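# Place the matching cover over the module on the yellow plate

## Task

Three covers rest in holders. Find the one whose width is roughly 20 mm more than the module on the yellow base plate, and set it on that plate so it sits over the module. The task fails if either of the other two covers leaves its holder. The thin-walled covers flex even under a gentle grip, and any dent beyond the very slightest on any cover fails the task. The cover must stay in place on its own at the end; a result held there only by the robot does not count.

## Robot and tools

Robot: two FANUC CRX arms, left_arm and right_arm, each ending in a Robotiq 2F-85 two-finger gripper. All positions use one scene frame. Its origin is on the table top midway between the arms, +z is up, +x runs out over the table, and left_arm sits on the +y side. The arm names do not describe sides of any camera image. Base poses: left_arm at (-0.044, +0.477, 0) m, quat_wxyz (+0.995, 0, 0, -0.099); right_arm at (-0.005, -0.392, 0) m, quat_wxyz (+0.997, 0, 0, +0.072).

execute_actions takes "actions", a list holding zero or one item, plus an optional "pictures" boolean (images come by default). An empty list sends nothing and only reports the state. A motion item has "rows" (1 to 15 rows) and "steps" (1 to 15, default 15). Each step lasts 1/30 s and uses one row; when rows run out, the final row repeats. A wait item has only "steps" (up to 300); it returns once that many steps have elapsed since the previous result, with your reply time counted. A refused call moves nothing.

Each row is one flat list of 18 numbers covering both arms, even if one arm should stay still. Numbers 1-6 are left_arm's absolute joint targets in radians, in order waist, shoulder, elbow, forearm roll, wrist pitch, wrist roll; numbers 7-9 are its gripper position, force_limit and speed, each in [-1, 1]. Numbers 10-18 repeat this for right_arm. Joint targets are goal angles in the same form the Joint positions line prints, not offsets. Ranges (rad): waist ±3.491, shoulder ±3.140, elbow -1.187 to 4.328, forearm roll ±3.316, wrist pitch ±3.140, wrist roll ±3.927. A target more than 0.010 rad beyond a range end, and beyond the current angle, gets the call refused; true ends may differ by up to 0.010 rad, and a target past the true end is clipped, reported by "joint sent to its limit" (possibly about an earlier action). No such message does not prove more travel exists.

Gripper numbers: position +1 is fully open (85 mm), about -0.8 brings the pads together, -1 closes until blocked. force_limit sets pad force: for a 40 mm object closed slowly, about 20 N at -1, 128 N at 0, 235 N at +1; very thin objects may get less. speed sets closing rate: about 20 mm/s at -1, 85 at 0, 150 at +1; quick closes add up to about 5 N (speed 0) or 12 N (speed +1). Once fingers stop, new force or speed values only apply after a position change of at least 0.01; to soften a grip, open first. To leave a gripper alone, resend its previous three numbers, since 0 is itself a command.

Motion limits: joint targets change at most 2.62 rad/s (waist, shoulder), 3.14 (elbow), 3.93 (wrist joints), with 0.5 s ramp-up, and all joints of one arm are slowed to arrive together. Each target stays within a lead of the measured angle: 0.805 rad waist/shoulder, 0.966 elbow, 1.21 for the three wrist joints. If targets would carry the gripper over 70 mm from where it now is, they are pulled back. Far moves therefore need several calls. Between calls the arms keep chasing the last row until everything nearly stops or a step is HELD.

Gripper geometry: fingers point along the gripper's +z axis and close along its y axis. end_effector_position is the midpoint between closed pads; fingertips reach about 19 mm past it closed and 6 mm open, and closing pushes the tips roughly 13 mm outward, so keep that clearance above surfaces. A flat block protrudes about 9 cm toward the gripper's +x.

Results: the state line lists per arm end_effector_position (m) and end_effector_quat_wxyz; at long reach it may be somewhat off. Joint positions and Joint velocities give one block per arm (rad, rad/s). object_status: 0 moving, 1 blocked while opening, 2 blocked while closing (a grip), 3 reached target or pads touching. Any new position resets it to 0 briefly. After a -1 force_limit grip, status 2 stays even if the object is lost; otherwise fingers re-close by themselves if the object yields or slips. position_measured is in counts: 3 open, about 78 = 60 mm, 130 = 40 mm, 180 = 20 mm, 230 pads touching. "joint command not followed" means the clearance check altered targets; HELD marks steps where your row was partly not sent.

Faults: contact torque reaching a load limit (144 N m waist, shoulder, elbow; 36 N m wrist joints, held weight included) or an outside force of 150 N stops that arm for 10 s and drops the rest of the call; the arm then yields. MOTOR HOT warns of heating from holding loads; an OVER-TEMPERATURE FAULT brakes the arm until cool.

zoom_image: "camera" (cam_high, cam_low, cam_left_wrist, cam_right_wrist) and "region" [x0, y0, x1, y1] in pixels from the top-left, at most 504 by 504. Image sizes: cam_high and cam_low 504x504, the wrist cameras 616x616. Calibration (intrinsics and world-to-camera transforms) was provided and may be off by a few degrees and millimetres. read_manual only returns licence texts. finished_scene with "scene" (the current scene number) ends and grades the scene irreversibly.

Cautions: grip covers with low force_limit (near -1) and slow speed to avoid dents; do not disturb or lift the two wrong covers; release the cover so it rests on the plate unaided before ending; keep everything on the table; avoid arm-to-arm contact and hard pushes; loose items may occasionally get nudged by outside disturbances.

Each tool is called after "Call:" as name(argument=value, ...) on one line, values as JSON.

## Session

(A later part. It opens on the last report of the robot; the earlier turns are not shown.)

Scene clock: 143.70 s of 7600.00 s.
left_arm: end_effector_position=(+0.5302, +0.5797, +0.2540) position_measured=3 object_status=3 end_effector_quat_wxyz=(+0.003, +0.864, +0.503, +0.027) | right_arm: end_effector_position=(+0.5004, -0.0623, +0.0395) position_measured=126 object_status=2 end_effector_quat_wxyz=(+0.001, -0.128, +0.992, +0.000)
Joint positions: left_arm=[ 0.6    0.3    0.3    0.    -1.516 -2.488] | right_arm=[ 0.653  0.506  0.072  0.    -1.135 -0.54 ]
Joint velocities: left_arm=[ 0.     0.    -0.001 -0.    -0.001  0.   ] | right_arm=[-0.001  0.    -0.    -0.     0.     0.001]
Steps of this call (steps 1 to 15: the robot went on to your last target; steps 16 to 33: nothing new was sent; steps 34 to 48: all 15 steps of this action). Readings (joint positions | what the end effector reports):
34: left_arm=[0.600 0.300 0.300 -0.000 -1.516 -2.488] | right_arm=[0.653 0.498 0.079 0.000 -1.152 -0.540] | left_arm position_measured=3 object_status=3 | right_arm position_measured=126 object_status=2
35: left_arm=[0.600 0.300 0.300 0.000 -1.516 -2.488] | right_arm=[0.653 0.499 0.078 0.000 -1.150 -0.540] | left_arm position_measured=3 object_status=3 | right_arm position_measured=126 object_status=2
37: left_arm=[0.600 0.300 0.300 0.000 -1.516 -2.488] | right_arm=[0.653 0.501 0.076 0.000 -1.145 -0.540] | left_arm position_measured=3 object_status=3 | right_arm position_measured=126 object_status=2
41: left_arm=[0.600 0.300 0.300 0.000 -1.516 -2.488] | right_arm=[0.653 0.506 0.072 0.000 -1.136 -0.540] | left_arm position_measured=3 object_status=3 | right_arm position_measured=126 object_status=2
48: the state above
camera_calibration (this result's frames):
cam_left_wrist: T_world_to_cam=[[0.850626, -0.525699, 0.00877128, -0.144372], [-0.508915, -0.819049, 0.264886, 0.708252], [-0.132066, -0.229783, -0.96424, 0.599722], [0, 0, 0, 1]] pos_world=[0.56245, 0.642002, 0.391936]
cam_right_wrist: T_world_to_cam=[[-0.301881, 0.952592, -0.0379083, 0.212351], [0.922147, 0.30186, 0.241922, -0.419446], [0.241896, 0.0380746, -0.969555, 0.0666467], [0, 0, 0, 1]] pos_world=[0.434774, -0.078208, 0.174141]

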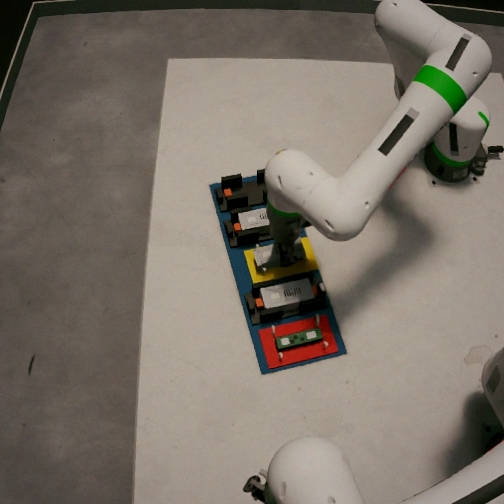

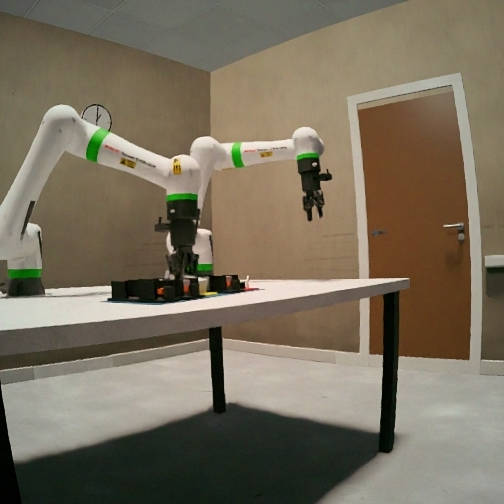

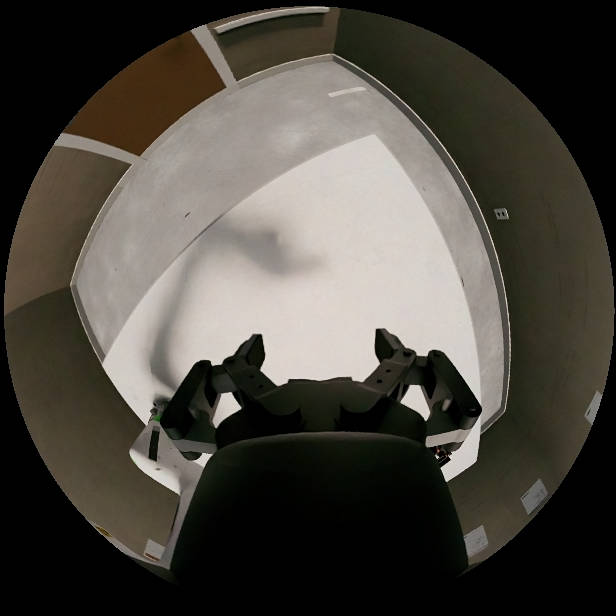

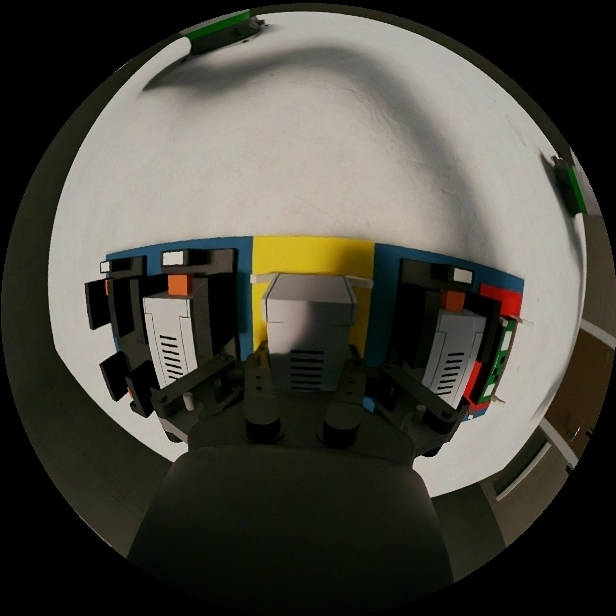

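Call:
execute_actions(actions=[{"rows":[[0.6,0.3,0.3,0,-1.516,-2.488,1,0,0,0.6525,0.508,0.069,0,-1.130,-0.5395,-1,-0.9,-1],[0.6,0.3,0.3,0,-1.516,-2.488,1,0,0,0.6525,0.508,0.069,0,-1.130,-0.5395,-1,-0.9,-1],[0.6,0.3,0.3,0,-1.516,-2.488,1,0,0,0.6525,0.508,0.069,0,-1.130,-0.5395,-1,-0.9,-1],[0.6,0.3,0.3,0,-1.516,-2.488,1,0,0,0.6525,0.508,0.069,0,-1.130,-0.5395,0.5,-0.9,-0.5]],"steps":15}], pictures=false)

Call:
execute_actions(actions=[{"rows":[[0.6,0.3,0.3,0,-1.516,-2.488,1,0,0,0.6525,0.508,0.069,0,-1.130,-0.5395,0.5,-0.9,-0.5],[0.6,0.3,0.3,0,-1.516,-2.488,1,0,0,0.6525,0.508,0.069,0,-1.130,-0.5395,0.5,-0.9,-0.5],[0.6,0.3,0.3,0,-1.516,-2.488,1,0,0,0.6525,0.508,0.069,0,-1.130,-0.5395,0.5,-0.9,-0.5],[0.6,0.3,0.3,0,-1.516,-2.488,1,0,0,0.6525,0.508,0.069,0,-1.130,-0.5395,0.5,-0.9,-0.5],[0.6,0.3,0.3,0,-1.516,-2.488,1,0,0,0.6525,0.45,0.16,0,-1.281,-0.5395,0.5,-0.9,-0.5]],"steps":15}])

Call:
zoom_image(camera="cam_high", region=[210,200,350,320])

Call:
zoom_image(camera="cam_low", region=[130,230,250,310])

Scene clock: 145.87 s of 7600.00 s.
left_arm: end_effector_position=(+0.5302, +0.5797, +0.2540) position_measured=3 object_status=3 end_effector_quat_wxyz=(+0.003, +0.864, +0.503, +0.027) | right_arm: end_effector_position=(+0.5004, -0.0623, +0.0373) position_measured=82 object_status=0 end_effector_quat_wxyz=(+0.001, -0.128, +0.992, +0.001)
Joint positions: left_arm=[ 0.6    0.3    0.3    0.    -1.516 -2.488] | right_arm=[ 0.652  0.508  0.069 -0.    -1.13  -0.54 ]
Joint velocities: left_arm=[-0.     0.    -0.001 -0.     0.001  0.   ] | right_arm=[-0.001  0.     0.     0.    -0.    -0.001]
Steps of this call (steps 1 to 15: the robot went on to your last target; steps 16 to 50: nothing new was sent; steps 51 to 65: all 15 steps of this action). Readings (joint positions | what the end effector reports):
51: left_arm=[0.600 0.300 0.300 0.000 -1.516 -2.488] | right_arm=[0.652 0.506 0.071 0.000 -1.134 -0.540] | left_arm position_measured=3 object_status=3 | right_arm position_measured=126 object_status=2
52: left_arm=[0.600 0.300 0.300 0.000 -1.516 -2.488] | right_arm=[0.652 0.507 0.070 -0.000 -1.132 -0.540] | left_arm position_measured=3 object_status=3 | right_arm position_measured=126 object_status=2
54: left_arm=[0.600 0.300 0.300 -0.000 -1.516 -2.488] | right_arm=[0.652 0.508 0.069 -0.000 -1.130 -0.540] | left_arm position_measured=3 object_status=3 | right_arm position_measured=126 object_status=0
58: left_arm=[0.600 0.300 0.300 0.000 -1.516 -2.488] | right_arm=[0.652 0.508 0.069 -0.000 -1.130 -0.540] | left_arm position_measured=3 object_status=3 | right_arm position_measured=115 object_status=0
65: the state above

Scene clock: 146.37 s of 7600.00 s.
left_arm: end_effector_position=(+0.5302, +0.5797, +0.2540) position_measured=3 object_status=3 end_effector_quat_wxyz=(+0.003, +0.864, +0.503, +0.027) | right_arm: end_effector_position=(+0.5012, -0.0616, +0.1080) position_measured=66 object_status=3 end_effector_quat_wxyz=(-0.000, -0.128, +0.992, -0.000)
Joint positions: left_arm=[ 0.6    0.3    0.3    0.    -1.516 -2.488] | right_arm=[ 0.652  0.45   0.16   0.    -1.281 -0.54 ]
Joint velocities: left_arm=[0.    0.    0.001 0.    0.001 0.   ] | right_arm=[-0.001 -0.     0.006  0.    -0.004 -0.   ]
Steps of this call (steps 1 to 15: all 15 steps of this action). Readings (joint positions | what the end effector reports):
1: left_arm=[0.600 0.300 0.300 0.000 -1.516 -2.488] | right_arm=[0.652 0.508 0.069 -0.000 -1.130 -0.540] | left_arm position_measured=3 object_status=3 | right_arm position_measured=78 object_status=0
2: left_arm=[0.600 0.300 0.300 0.000 -1.516 -2.488] | right_arm=[0.652 0.508 0.069 -0.000 -1.130 -0.540] | left_arm position_measured=3 object_status=3 | right_arm position_measured=73 object_status=0
4: left_arm=[0.600 0.300 0.300 0.000 -1.516 -2.488] | right_arm=[0.652 0.508 0.069 -0.000 -1.130 -0.540] | left_arm position_measured=3 object_status=3 | right_arm position_measured=68 object_status=0
8: left_arm=[0.600 0.300 0.300 0.000 -1.516 -2.488] | right_arm=[0.652 0.490 0.098 -0.000 -1.178 -0.540] | left_arm position_measured=3 object_status=3 | right_arm position_measured=66 object_status=0
15: the state above
camera_calibration (this result's frames):
cam_left_wrist: T_world_to_cam=[[0.850626, -0.525698, 0.00877129, -0.144372], [-0.508915, -0.819049, 0.264886, 0.708252], [-0.132066, -0.229783, -0.96424, 0.599721], [0, 0, 0, 1]] pos_world=[0.56245, 0.642002, 0.391935]
cam_right_wrist: T_world_to_cam=[[-0.30186, 0.952568, -0.0386712, 0.214587], [0.922414, 0.302073, 0.240634, -0.436929], [0.240902, 0.0369669, -0.969845, 0.133385], [0, 0, 0, 1]] pos_world=[0.435672, -0.0773545, 0.242802]

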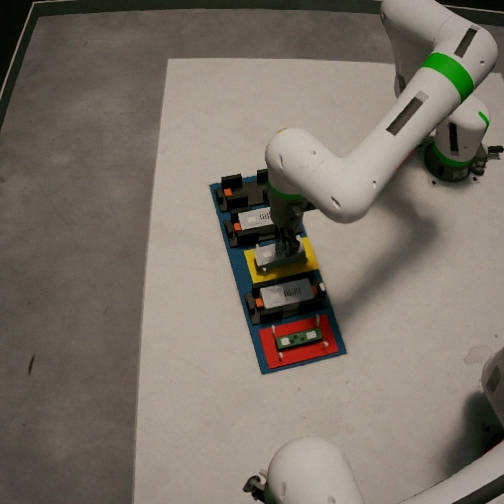

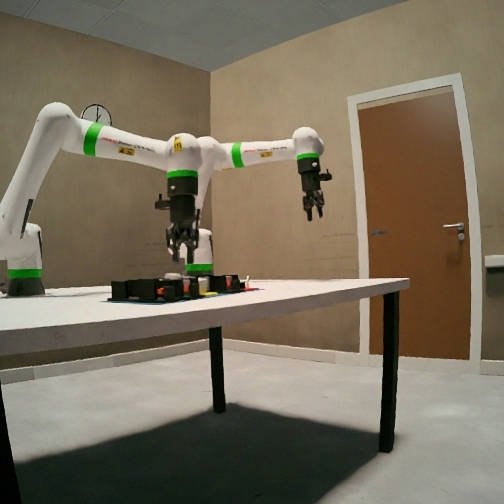

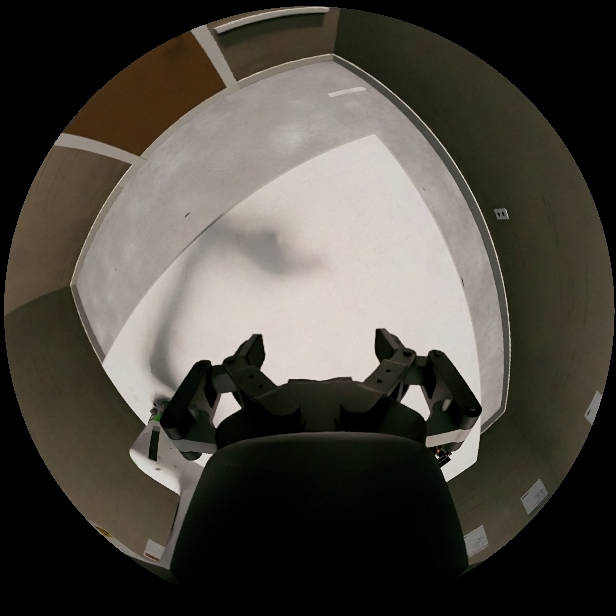

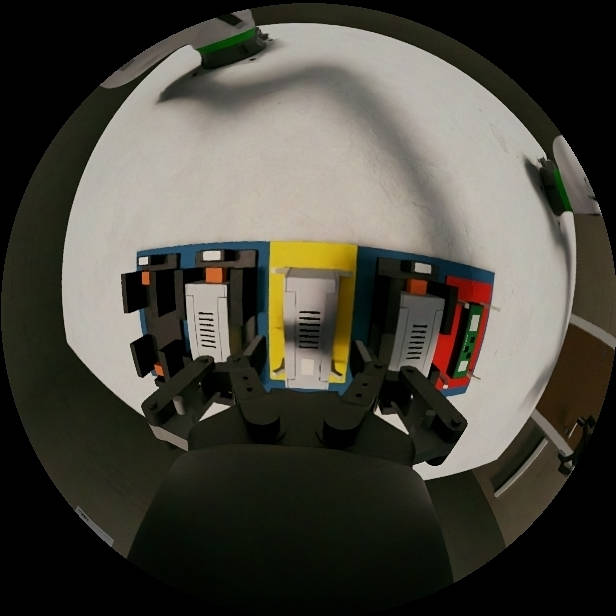

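Region (210, 200, 350, 320) of cam_high's 504x504 image, scaled by 3.600, with more detail than that image has; it fills the top 432 rows of this view, and the rest is white.

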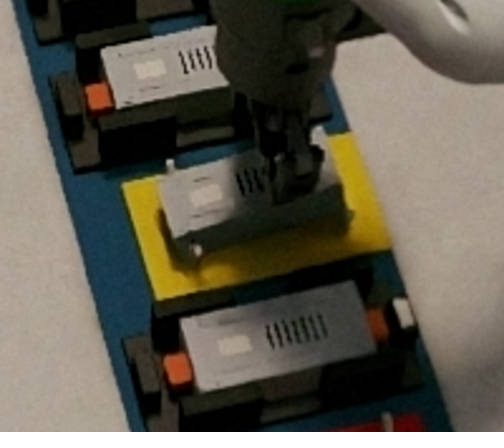

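Region (130, 230, 250, 310) of cam_low's 504x504 image, scaled by 4.200, with more detail than that image has.

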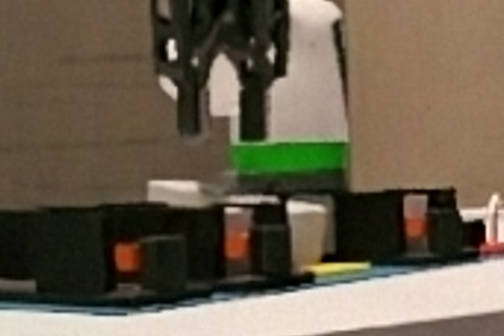

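Call:
zoom_image(camera="cam_right_wrist", region=[180,230,460,400])

Call:
zoom_image(camera="cam_low", region=[150,260,230,305])

Region (180, 230, 460, 400) of cam_right_wrist's 616x616 image, scaled by 1.800, with more detail than that image has; it fills the top 306 rows of this view, and the rest is white.

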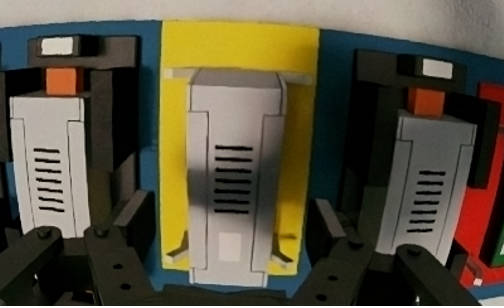

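Region (150, 260, 230, 305) of cam_low's 504x504 image, scaled by 6.300, with more detail than that image has; it fills the top 284 rows of this view, and the rest is white.

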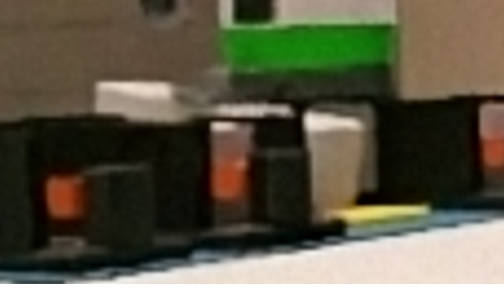

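Call:
execute_actions(actions=[{"rows":[[0.6,0.3,0.3,0,-1.516,-2.488,1,0,0,0.6525,0.287,-0.063,0,-1.221,-0.5395,0.5,-0.9,-0.5]],"steps":15}])

Call:
zoom_image(camera="cam_right_wrist", region=[200,250,420,420])

Call:
zoom_image(camera="cam_high", region=[230,220,330,300])

Scene clock: 148.83 s of 7600.00 s.
left_arm: end_effector_position=(+0.5302, +0.5797, +0.2540) position_measured=3 object_status=3 end_effector_quat_wxyz=(+0.003, +0.864, +0.503, +0.027) | right_arm: end_effector_position=(+0.4520, -0.1118, +0.1076) position_measured=66 object_status=3 end_effector_quat_wxyz=(-0.000, -0.128, +0.992, -0.000)
Joint positions: left_arm=[ 0.6    0.3    0.3    0.    -1.516 -2.488] | right_arm=[ 0.652  0.287 -0.063 -0.    -1.221 -0.54 ]
Joint velocities: left_arm=[-0.    -0.    -0.001  0.002  0.    -0.   ] | right_arm=[-0.    -0.    -0.003 -0.001  0.     0.001]
Steps of this call (steps 1 to 15: the robot went on to your last target; steps 16 to 59: nothing new was sent; steps 60 to 74: all 15 steps of this action). Readings (joint positions | what the end effector reports):
60: left_arm=[0.600 0.300 0.300 0.000 -1.516 -2.488] | right_arm=[0.652 0.450 0.160 -0.000 -1.281 -0.540] | left_arm position_measured=3 object_status=3 | right_arm position_measured=66 object_status=3
61: left_arm=[0.600 0.300 0.300 0.000 -1.516 -2.488] | right_arm=[0.652 0.446 0.154 0.000 -1.280 -0.540] | left_arm position_measured=3 object_status=3 | right_arm position_measured=66 object_status=3
63: left_arm=[0.600 0.300 0.300 0.000 -1.516 -2.488] | right_arm=[0.652 0.423 0.122 -0.000 -1.271 -0.540] | left_arm position_measured=3 object_status=3 | right_arm position_measured=66 object_status=3
67: left_arm=[0.600 0.300 0.300 -0.000 -1.516 -2.488] | right_arm=[0.652 0.329 -0.006 -0.000 -1.237 -0.540] | left_arm position_measured=3 object_status=3 | right_arm position_measured=66 object_status=3
74: the state above
camera_calibration (this result's frames):
cam_left_wrist: T_world_to_cam=[[0.850626, -0.525699, 0.00877128, -0.144372], [-0.508915, -0.819049, 0.264886, 0.708251], [-0.132066, -0.229783, -0.96424, 0.599722], [0, 0, 0, 1]] pos_world=[0.56245, 0.642002, 0.391936]
cam_right_wrist: T_world_to_cam=[[-0.301813, 0.95259, -0.0384816, 0.247457], [0.922442, 0.301982, 0.240641, -0.376348], [0.240853, 0.0371317, -0.969851, 0.146724], [0, 0, 0, 1]] pos_world=[0.386506, -0.127522, 0.242388]

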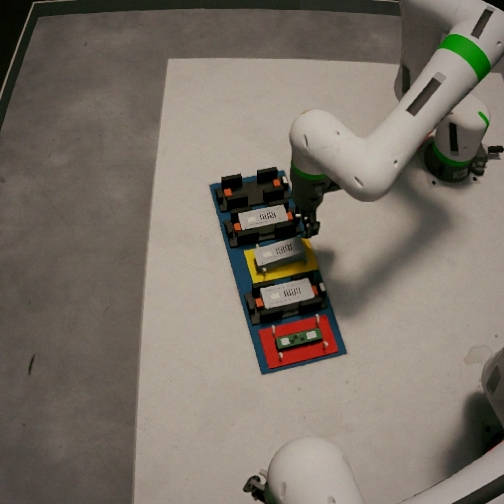

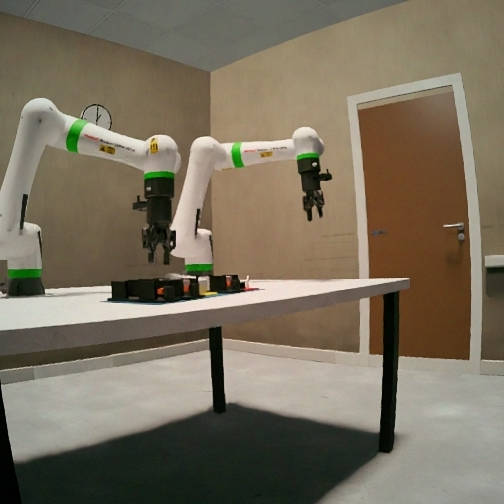

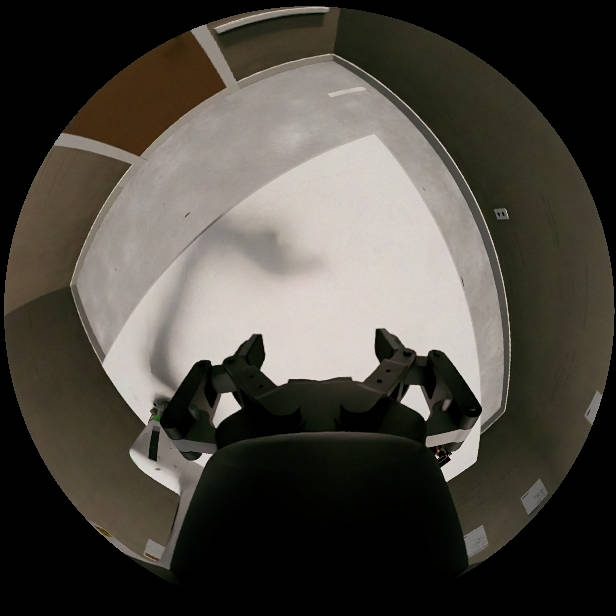

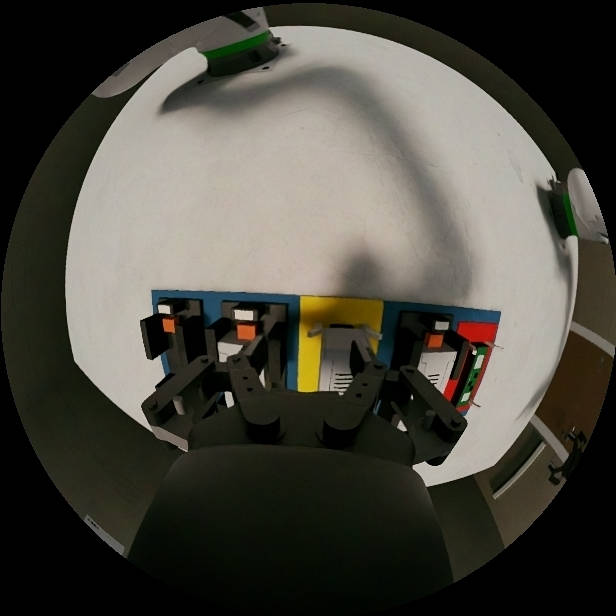

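Region (200, 250, 420, 420) of cam_right_wrist's 616x616 image, scaled by 2.291, with more detail than that image has; it fills the top 389 rows of this view, and the rest is white.

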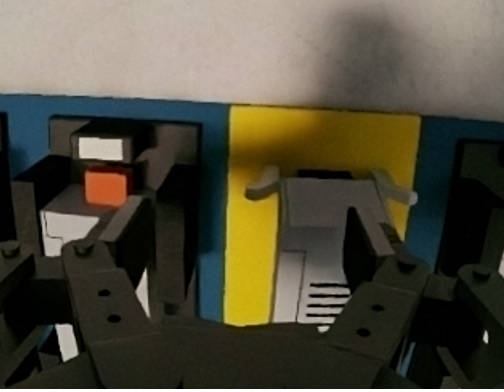

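Region (230, 220, 330, 300) of cam_high's 504x504 image, scaled by 5.040, with more detail than that image has; it fills the top 403 rows of this view, and the rest is white.

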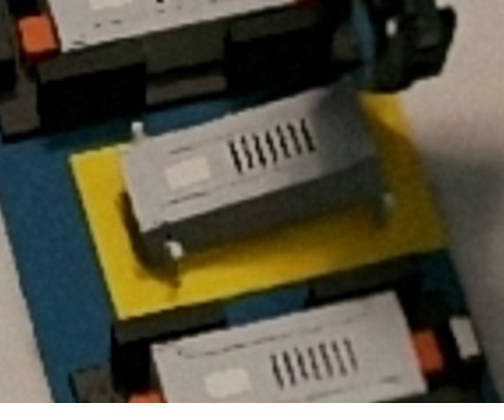

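Call:
execute_actions(actions=[{"rows":[[0.6,0.3,0.3,0,-1.516,-2.488,1,0,0,0.6525,0.45,0.16,0,-1.281,-0.5395,0.5,-0.9,-0.5]],"steps":15}], pictures=false)

Call:
execute_actions(actions=[{"rows":[[0.6,0.3,0.3,0,-1.516,-2.488,1,0,0,0.6525,0.48,0.112,0,-1.203,-0.5395,0.3,-0.9,-0.5],[0.6,0.3,0.3,0,-1.516,-2.488,1,0,0,0.6525,0.48,0.112,0,-1.203,-0.5395,0.3,-0.9,-0.5],[0.6,0.3,0.3,0,-1.516,-2.488,1,0,0,0.6525,0.48,0.112,0,-1.203,-0.5395,0.3,-0.9,-0.5],[0.6,0.3,0.3,0,-1.516,-2.488,1,0,0,0.6525,0.504,0.074,0,-1.140,-0.5395,0.3,-0.9,-0.5]],"steps":15}])

Scene clock: 150.93 s of 7600.00 s.
left_arm: end_effector_position=(+0.5302, +0.5797, +0.2540) position_measured=3 object_status=3 end_effector_quat_wxyz=(+0.003, +0.864, +0.503, +0.027) | right_arm: end_effector_position=(+0.5011, -0.0616, +0.1080) position_measured=66 object_status=3 end_effector_quat_wxyz=(-0.000, -0.128, +0.992, -0.000)
Joint positions: left_arm=[ 0.6    0.3    0.3   -0.    -1.516 -2.488] | right_arm=[ 0.653  0.45   0.16   0.    -1.281 -0.54 ]
Joint velocities: left_arm=[-0.     0.     0.001 -0.    -0.    -0.   ] | right_arm=[ 0.    -0.     0.003  0.001 -0.     0.   ]
Steps of this call (steps 1 to 15: the robot went on to your last target; steps 16 to 48: nothing new was sent; steps 49 to 63: all 15 steps of this action). Readings (joint positions | what the end effector reports):
49: left_arm=[0.600 0.300 0.300 0.000 -1.516 -2.488] | right_arm=[0.653 0.287 -0.063 -0.000 -1.221 -0.540] | left_arm position_measured=3 object_status=3 | right_arm position_measured=66 object_status=3
50: left_arm=[0.600 0.300 0.300 0.000 -1.516 -2.488] | right_arm=[0.653 0.291 -0.057 -0.000 -1.223 -0.540] | left_arm position_measured=3 object_status=3 | right_arm position_measured=66 object_status=3
52: left_arm=[0.600 0.300 0.300 -0.000 -1.516 -2.488] | right_arm=[0.653 0.314 -0.025 -0.000 -1.231 -0.540] | left_arm position_measured=3 object_status=3 | right_arm position_measured=66 object_status=3
56: left_arm=[0.600 0.300 0.300 0.000 -1.516 -2.488] | right_arm=[0.653 0.408 0.103 0.000 -1.265 -0.540] | left_arm position_measured=3 object_status=3 | right_arm position_measured=66 object_status=3
63: the state above

Scene clock: 151.43 s of 7600.00 s.
left_arm: end_effector_position=(+0.5302, +0.5797, +0.2540) position_measured=3 object_status=3 end_effector_quat_wxyz=(+0.003, +0.864, +0.503, +0.027) | right_arm: end_effector_position=(+0.5003, -0.0624, +0.0415) position_measured=91 object_status=0 end_effector_quat_wxyz=(+0.000, -0.128, +0.992, +0.000)
Joint positions: left_arm=[ 0.6    0.3    0.3    0.    -1.516 -2.488] | right_arm=[ 0.653  0.504  0.074 -0.    -1.14  -0.54 ]
Joint velocities: left_arm=[ 0.002 -0.     0.001  0.001  0.    -0.   ] | right_arm=[ 0.    -0.    -0.001 -0.     0.    -0.001]
Steps of this call (steps 1 to 15: all 15 steps of this action). Readings (joint positions | what the end effector reports):
1: left_arm=[0.600 0.300 0.300 0.000 -1.516 -2.488] | right_arm=[0.653 0.450 0.160 0.000 -1.281 -0.540] | left_arm position_measured=3 object_status=3 | right_arm position_measured=66 object_status=0
2: left_arm=[0.600 0.300 0.300 0.000 -1.516 -2.488] | right_arm=[0.653 0.452 0.156 0.000 -1.273 -0.540] | left_arm position_measured=3 object_status=3 | right_arm position_measured=67 object_status=0
4: left_arm=[0.600 0.300 0.300 0.000 -1.516 -2.488] | right_arm=[0.653 0.467 0.131 0.000 -1.235 -0.540] | left_arm position_measured=3 object_status=3 | right_arm position_measured=74 object_status=0
8: left_arm=[0.600 0.300 0.300 0.000 -1.516 -2.488] | right_arm=[0.653 0.502 0.079 -0.000 -1.148 -0.540] | left_arm position_measured=3 object_status=3 | right_arm position_measured=88 object_status=0
15: the state above
camera_calibration (this result's frames):
cam_left_wrist: T_world_to_cam=[[0.850626, -0.525699, 0.00877125, -0.144372], [-0.508915, -0.819049, 0.264886, 0.708251], [-0.132066, -0.229783, -0.96424, 0.599722], [0, 0, 0, 1]] pos_world=[0.56245, 0.642002, 0.391936]
cam_right_wrist: T_world_to_cam=[[-0.301868, 0.952587, -0.0381226, 0.212436], [0.922283, 0.301923, 0.241321, -0.419892], [0.24139, 0.0376873, -0.969696, 0.0688954], [0, 0, 0, 1]] pos_world=[0.434756, -0.0781849, 0.176235]

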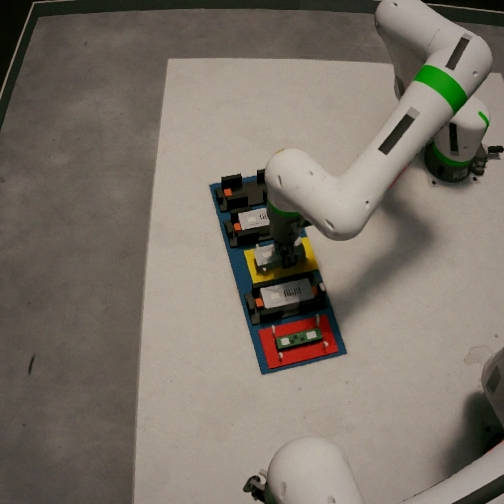

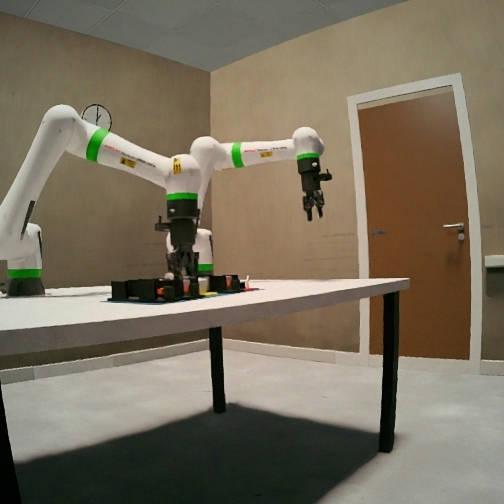

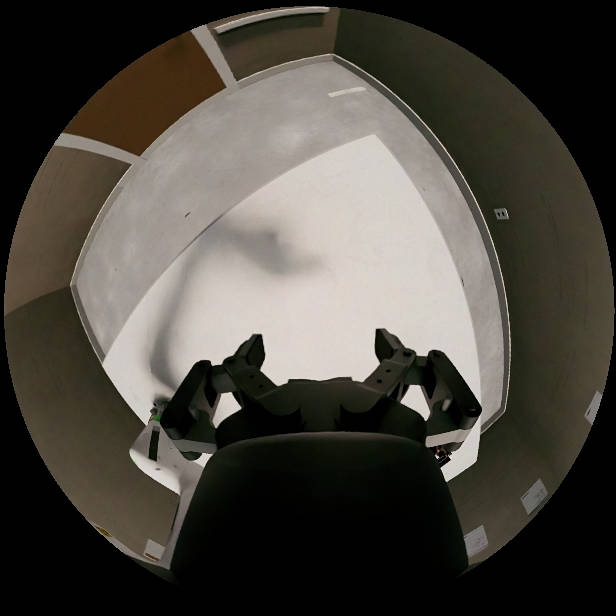

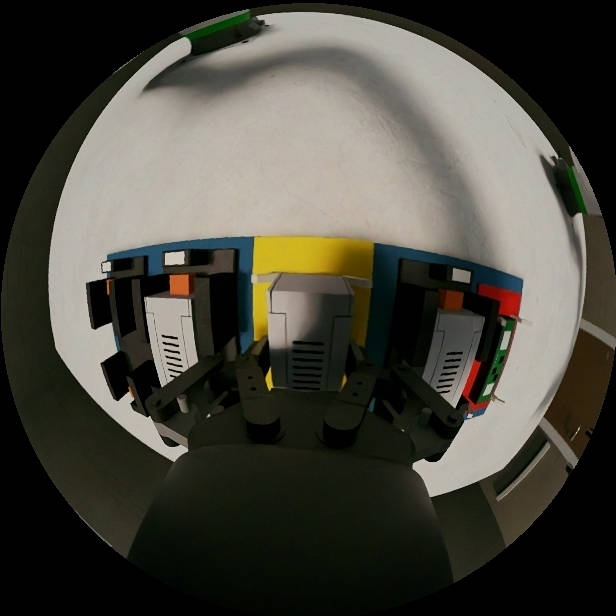

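Call:
execute_actions(actions=[{"rows":[[0.6,0.3,0.3,0,-1.516,-2.488,1,0,0,0.6525,0.504,0.074,0,-1.140,-0.5395,-1,-0.9,-1]],"steps":15}], pictures=false)

Call:
execute_actions(actions=[{"steps":15}], pictures=false)

Scene clock: 152.83 s of 7600.00 s.
left_arm: end_effector_position=(+0.5302, +0.5797, +0.2540) position_measured=3 object_status=3 end_effector_quat_wxyz=(+0.003, +0.864, +0.503, +0.027) | right_arm: end_effector_position=(+0.5004, -0.0624, +0.0416) position_measured=113 object_status=0 end_effector_quat_wxyz=(+0.000, -0.128, +0.992, +0.000)
Joint positions: left_arm=[ 0.6    0.3    0.3    0.    -1.516 -2.488] | right_arm=[ 0.653  0.504  0.074 -0.    -1.14  -0.54 ]
Joint velocities: left_arm=[ 0.001  0.    -0.001  0.    -0.    -0.001] | right_arm=[ 0.    -0.     0.001  0.     0.001  0.   ]
Steps of this call (steps 1 to 15: the robot went on to your last target; steps 16 to 27: nothing new was sent; steps 28 to 42: all 15 steps of this action). Readings (joint positions | what the end effector reports):
28: left_arm=[0.600 0.300 0.300 0.000 -1.516 -2.488] | right_arm=[0.653 0.504 0.074 -0.000 -1.140 -0.540] | left_arm position_measured=3 object_status=3 | right_arm position_measured=91 object_status=0
29: left_arm=[0.600 0.300 0.300 0.000 -1.516 -2.488] | right_arm=[0.653 0.504 0.074 -0.000 -1.140 -0.540] | left_arm position_measured=3 object_status=3 | right_arm position_measured=91 object_status=0
31: left_arm=[0.600 0.300 0.300 0.000 -1.516 -2.488] | right_arm=[0.653 0.504 0.074 -0.000 -1.140 -0.540] | left_arm position_measured=3 object_status=3 | right_arm position_measured=94 object_status=0
35: left_arm=[0.600 0.300 0.300 0.000 -1.516 -2.488] | right_arm=[0.653 0.504 0.074 -0.000 -1.140 -0.540] | left_arm position_measured=3 object_status=3 | right_arm position_measured=100 object_status=0
42: the state above

Scene clock: 153.33 s of 7600.00 s.
left_arm: end_effector_position=(+0.5302, +0.5797, +0.2540) position_measured=3 object_status=3 end_effector_quat_wxyz=(+0.003, +0.864, +0.503, +0.027) | right_arm: end_effector_position=(+0.5004, -0.0624, +0.0417) position_measured=126 object_status=2 end_effector_quat_wxyz=(+0.000, -0.128, +0.992, +0.000)
Joint positions: left_arm=[ 0.6    0.3    0.3    0.    -1.516 -2.488] | right_arm=[ 0.653  0.504  0.074 -0.    -1.14  -0.54 ]
Joint velocities: left_arm=[-0.001 -0.001 -0.    -0.     0.    -0.   ] | right_arm=[ 0.001 -0.    -0.001 -0.001  0.     0.   ]
Steps of this call (steps 1 to 15: the robot went on to your last target). Readings (joint positions | what the end effector reports):
1: left_arm=[0.600 0.300 0.300 0.000 -1.516 -2.488] | right_arm=[0.653 0.504 0.074 -0.000 -1.140 -0.540] | left_arm position_measured=3 object_status=3 | right_arm position_measured=115 object_status=0
2: left_arm=[0.600 0.300 0.300 0.000 -1.516 -2.488] | right_arm=[0.653 0.504 0.074 -0.000 -1.140 -0.540] | left_arm position_measured=3 object_status=3 | right_arm position_measured=116 object_status=0
4: left_arm=[0.600 0.300 0.300 -0.000 -1.516 -2.488] | right_arm=[0.653 0.504 0.074 -0.000 -1.140 -0.540] | left_arm position_measured=3 object_status=3 | right_arm position_measured=119 object_status=0
8: left_arm=[0.600 0.300 0.300 0.000 -1.516 -2.488] | right_arm=[0.653 0.504 0.074 -0.000 -1.140 -0.540] | left_arm position_measured=3 object_status=3 | right_arm position_measured=125 object_status=0
15: the state above
All arms were judged still, so your last target was given up. Only a new action makes them travel on or press farther. Fingers that are still opening or closing keep moving.

Call:
execute_actions(actions=[{"rows":[[0.6,0.3,0.3,0,-1.516,-2.488,1,0,0,0.6525,0.502,0.078,0,-1.146,-0.5395,-1,-0.9,-1],[0.6,0.3,0.3,0,-1.516,-2.488,1,0,0,0.6525,0.499,0.082,0,-1.153,-0.5395,-1,-0.9,-1],[0.6,0.3,0.3,0,-1.516,-2.488,1,0,0,0.6525,0.497,0.086,0,-1.159,-0.5395,-1,-0.9,-1],[0.6,0.3,0.3,0,-1.516,-2.488,1,0,0,0.6525,0.4945,0.0895,0,-1.165,-0.5395,-1,-0.9,-1],[0.6,0.3,0.3,0,-1.516,-2.488,1,0,0,0.6525,0.4945,0.0895,0,-1.165,-0.5395,-1,-0.9,-1],[0.6,0.3,0.3,0,-1.516,-2.488,1,0,0,0.6525,0.4945,0.0895,0,-1.165,-0.5395,-1,-0.9,-1],[0.6,0.3,0.3,0,-1.516,-2.488,1,0,0,0.6525,0.4945,0.0895,0,-1.165,-0.5395,-1,-0.9,-1],[0.6,0.3,0.3,0,-1.516,-2.488,1,0,0,0.6545,0.4885,0.081,0,-1.163,-0.5415,-1,-0.9,-1],[0.6,0.3,0.3,0,-1.516,-2.488,1,0,0,0.6545,0.4885,0.081,0,-1.163,-0.5415,-1,-0.9,-1],[0.6,0.3,0.3,0,-1.516,-2.488,1,0,0,0.657,0.4825,0.072,0,-1.161,-0.544,-1,-0.9,-1],[0.6,0.3,0.3,0,-1.516,-2.488,1,0,0,0.657,0.4825,0.072,0,-1.161,-0.544,-1,-0.9,-1],[0.6,0.3,0.3,0,-1.516,-2.488,1,0,0,0.659,0.4765,0.0635,0,-1.159,-0.546,-1,-0.9,-1]],"steps":15}])

Call:
zoom_image(camera="cam_right_wrist", region=[230,200,400,400])

Call:
zoom_image(camera="cam_high", region=[210,200,350,320])

Scene clock: 155.13 s of 7600.00 s.
left_arm: end_effector_position=(+0.5302, +0.5797, +0.2540) position_measured=3 object_status=3 end_effector_quat_wxyz=(+0.003, +0.864, +0.503, +0.027) | right_arm: end_effector_position=(+0.4932, -0.0645, +0.0536) position_measured=126 object_status=2 end_effector_quat_wxyz=(-0.000, -0.128, +0.992, -0.000)
Joint positions: left_arm=[ 0.6    0.3    0.3    0.    -1.516 -2.488] | right_arm=[ 0.659  0.477  0.064  0.    -1.159 -0.546]
Joint velocities: left_arm=[ 0.001  0.001  0.002 -0.001 -0.     0.   ] | right_arm=[ 0.006 -0.014 -0.02   0.001  0.005 -0.005]
Steps of this call (steps 1 to 39: nothing new was sent; steps 40 to 54: all 15 steps of this action). Readings (joint positions | what the end effector reports):
40: left_arm=[0.600 0.300 0.300 0.000 -1.516 -2.488] | right_arm=[0.653 0.504 0.074 0.000 -1.141 -0.540] | left_arm position_measured=3 object_status=3 | right_arm position_measured=126 object_status=2
41: left_arm=[0.600 0.300 0.300 0.000 -1.516 -2.488] | right_arm=[0.653 0.503 0.076 0.000 -1.144 -0.540] | left_arm position_measured=3 object_status=3 | right_arm position_measured=126 object_status=2
43: left_arm=[0.600 0.300 0.300 0.000 -1.516 -2.488] | right_arm=[0.652 0.499 0.083 0.000 -1.154 -0.540] | left_arm position_measured=3 object_status=3 | right_arm position_measured=126 object_status=2
47: left_arm=[0.600 0.300 0.300 -0.000 -1.516 -2.488] | right_arm=[0.652 0.494 0.089 0.000 -1.165 -0.540] | left_arm position_measured=3 object_status=3 | right_arm position_measured=126 object_status=2
54: the state above
camera_calibration (this result's frames):
cam_left_wrist: T_world_to_cam=[[0.850626, -0.525699, 0.00877125, -0.144372], [-0.508915, -0.819049, 0.264887, 0.708251], [-0.132066, -0.229783, -0.96424, 0.599722], [0, 0, 0, 1]] pos_world=[0.56245, 0.642002, 0.391935]
cam_right_wrist: T_world_to_cam=[[-0.301783, 0.952579, -0.0389808, 0.212815], [0.922618, 0.302105, 0.23981, -0.415633], [0.240214, 0.0364061, -0.970037, 0.0829259], [0, 0, 0, 1]] pos_world=[0.427775, -0.0801773, 0.18841]

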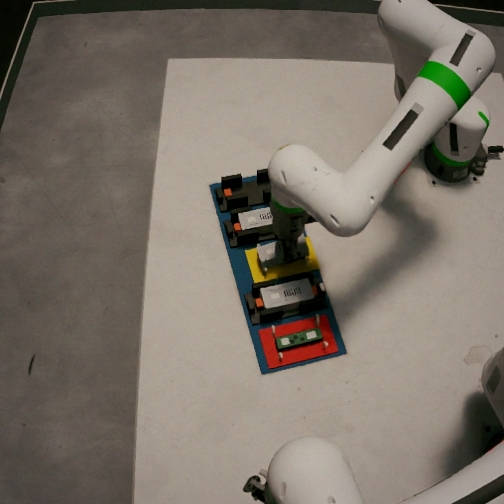

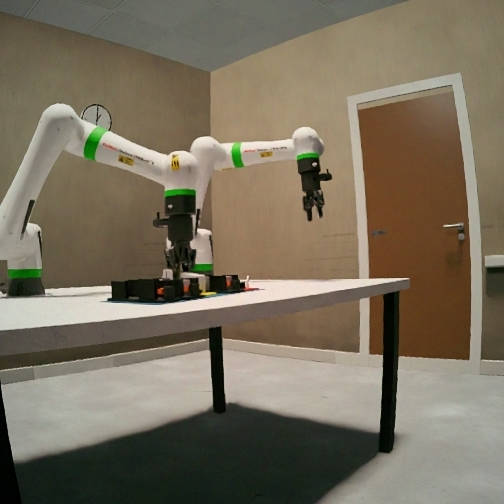

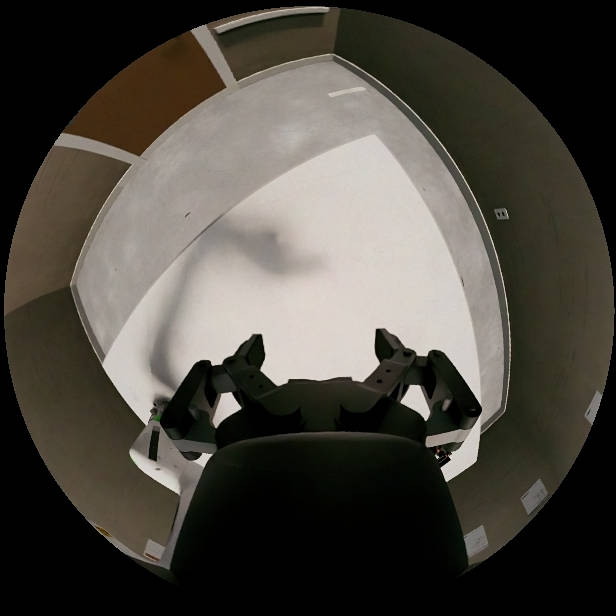

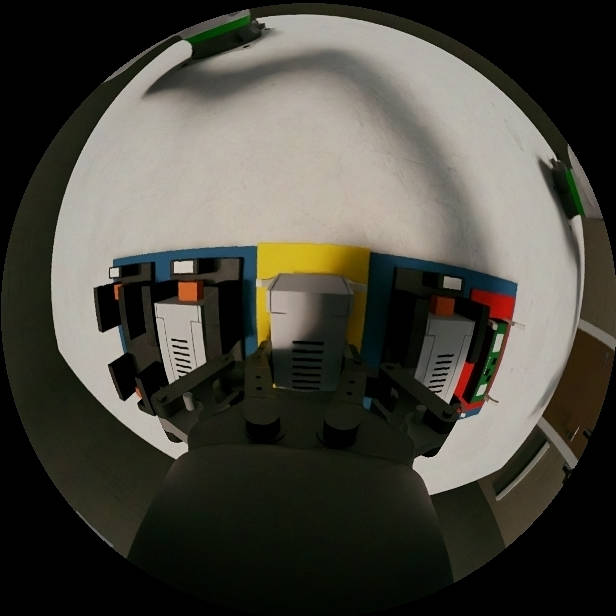

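Region (230, 200, 400, 400) of cam_right_wrist's 616x616 image, scaled by 2.520, with more detail than that image has; it fills the left 428 columns of this view, and the rest is white.

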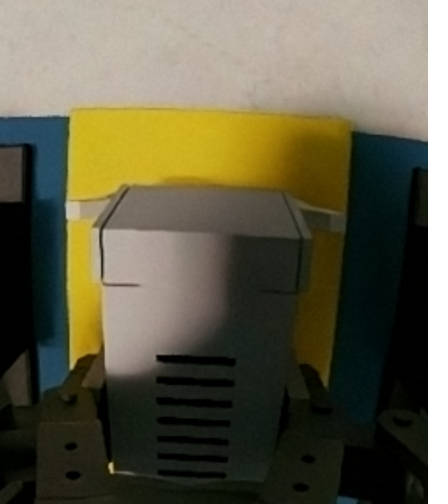

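Region (210, 200, 350, 320) of cam_high's 504x504 image, scaled by 3.600, with more detail than that image has; it fills the top 432 rows of this view, and the rest is white.

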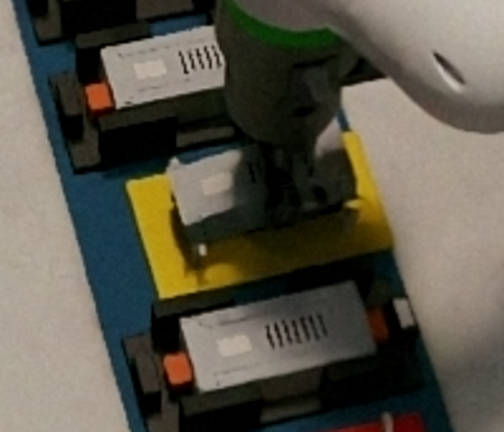

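Call:
execute_actions(actions=[{"rows":[[0.6,0.3,0.3,0,-1.516,-2.488,1,0,0,0.659,0.479,0.060,0,-1.153,-0.546,-1,-0.9,-1],[0.6,0.3,0.3,0,-1.516,-2.488,1,0,0,0.659,0.479,0.060,0,-1.153,-0.546,-1,-0.9,-1],[0.6,0.3,0.3,0,-1.516,-2.488,1,0,0,0.659,0.4815,0.056,0,-1.147,-0.546,-1,-0.9,-1],[0.6,0.3,0.3,0,-1.516,-2.488,1,0,0,0.659,0.4815,0.056,0,-1.147,-0.546,-1,-0.9,-1],[0.6,0.3,0.3,0,-1.516,-2.488,1,0,0,0.659,0.484,0.052,0,-1.140,-0.546,-1,-0.9,-1],[0.6,0.3,0.3,0,-1.516,-2.488,1,0,0,0.659,0.484,0.052,0,-1.140,-0.546,-1,-0.9,-1],[0.6,0.3,0.3,0,-1.516,-2.488,1,0,0,0.659,0.487,0.048,0,-1.133,-0.546,-1,-0.9,-1],[0.6,0.3,0.3,0,-1.516,-2.488,1,0,0,0.659,0.487,0.048,0,-1.133,-0.546,-1,-0.9,-1],[0.6,0.3,0.3,0,-1.516,-2.488,1,0,0,0.659,0.490,0.044,0,-1.126,-0.546,-1,-0.9,-1]],"steps":15}])

Call:
zoom_image(camera="cam_low", region=[130,230,250,310])

Call:
zoom_image(camera="cam_right_wrist", region=[230,200,400,400])

Scene clock: 157.80 s of 7600.00 s.
left_arm: end_effector_position=(+0.5302, +0.5797, +0.2540) position_measured=3 object_status=3 end_effector_quat_wxyz=(+0.003, +0.864, +0.503, +0.027) | right_arm: end_effector_position=(+0.4922, -0.0653, +0.0382) position_measured=126 object_status=2 end_effector_quat_wxyz=(-0.000, -0.128, +0.992, -0.000)
Joint positions: left_arm=[ 0.6    0.3    0.3    0.    -1.516 -2.488] | right_arm=[ 0.659  0.49   0.044  0.    -1.126 -0.546]
Joint velocities: left_arm=[ 0.     0.001 -0.    -0.    -0.001  0.   ] | right_arm=[-0.     0.    -0.001  0.     0.001  0.001]
Steps of this call (steps 1 to 15: the robot went on to your last target; steps 16 to 65: nothing new was sent; steps 66 to 80: all 15 steps of this action). Readings (joint positions | what the end effector reports):
66: left_arm=[0.600 0.300 0.300 0.000 -1.516 -2.488] | right_arm=[0.659 0.477 0.063 0.000 -1.159 -0.546] | left_arm position_measured=3 object_status=3 | right_arm position_measured=126 object_status=2
67: left_arm=[0.600 0.300 0.300 -0.000 -1.516 -2.488] | right_arm=[0.659 0.477 0.062 0.000 -1.156 -0.546] | left_arm position_measured=3 object_status=3 | right_arm position_measured=126 object_status=2
69: left_arm=[0.600 0.300 0.300 0.000 -1.516 -2.488] | right_arm=[0.659 0.480 0.058 0.000 -1.150 -0.546] | left_arm position_measured=3 object_status=3 | right_arm position_measured=126 object_status=2
73: left_arm=[0.600 0.300 0.300 0.000 -1.516 -2.488] | right_arm=[0.659 0.485 0.050 0.000 -1.137 -0.546] | left_arm position_measured=3 object_status=3 | right_arm position_measured=126 object_status=2
80: the state above
camera_calibration (this result's frames):
cam_left_wrist: T_world_to_cam=[[0.850626, -0.525699, 0.00877135, -0.144372], [-0.508915, -0.819049, 0.264886, 0.708252], [-0.132066, -0.229783, -0.96424, 0.599722], [0, 0, 0, 1]] pos_world=[0.56245, 0.642002, 0.391936]
cam_right_wrist: T_world_to_cam=[[-0.301926, 0.952534, -0.0389917, 0.21268], [0.922577, 0.302247, 0.23979, -0.41079], [0.240194, 0.0364262, -0.970041, 0.0682335], [0, 0, 0, 1]] pos_world=[0.426809, -0.0809108, 0.172985]

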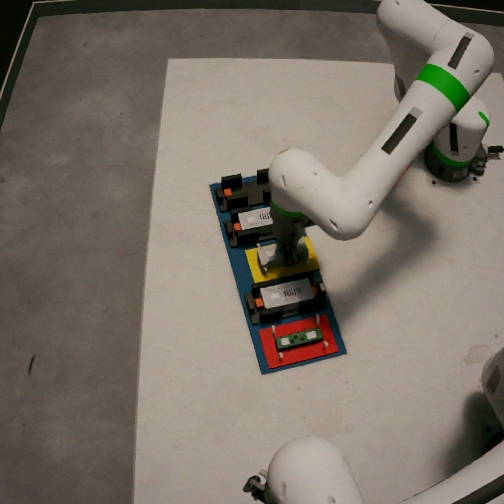

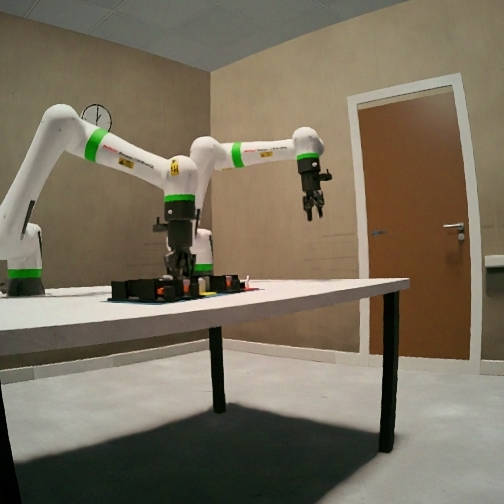

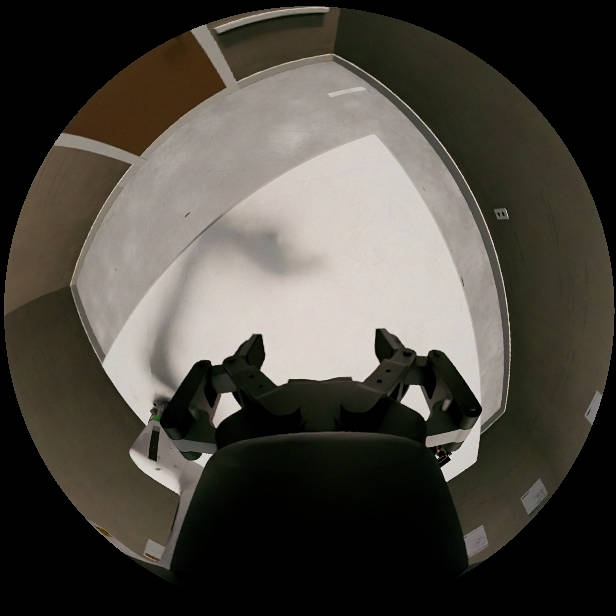

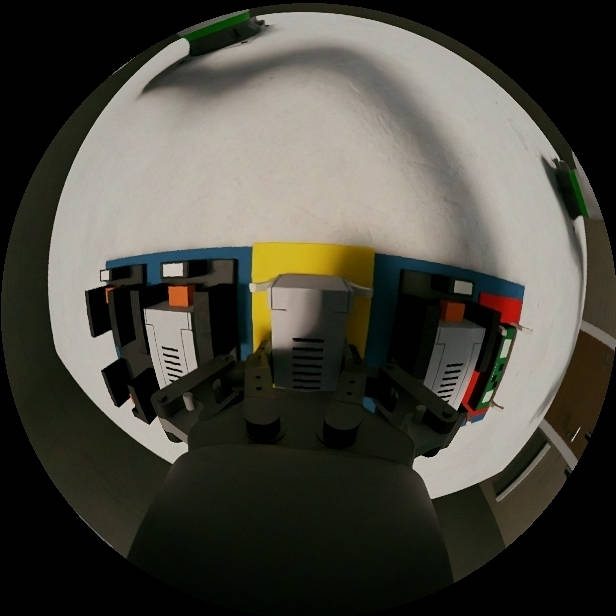

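Region (130, 230, 250, 310) of cam_low's 504x504 image, scaled by 4.200, with more detail than that image has.

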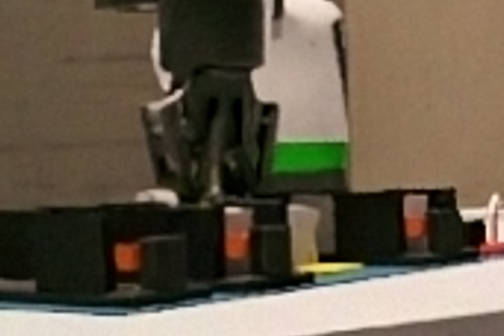

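Region (230, 200, 400, 400) of cam_right_wrist's 616x616 image, scaled by 2.520, with more detail than that image has; it fills the left 428 columns of this view, and the rest is white.

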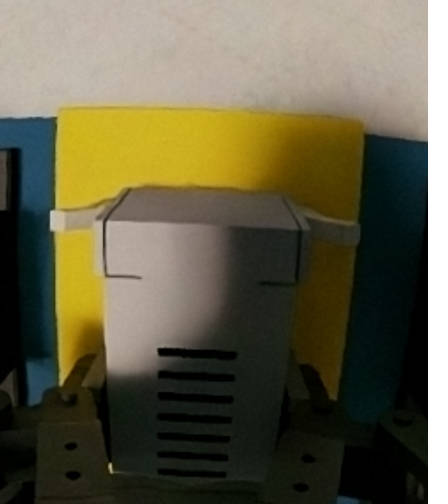

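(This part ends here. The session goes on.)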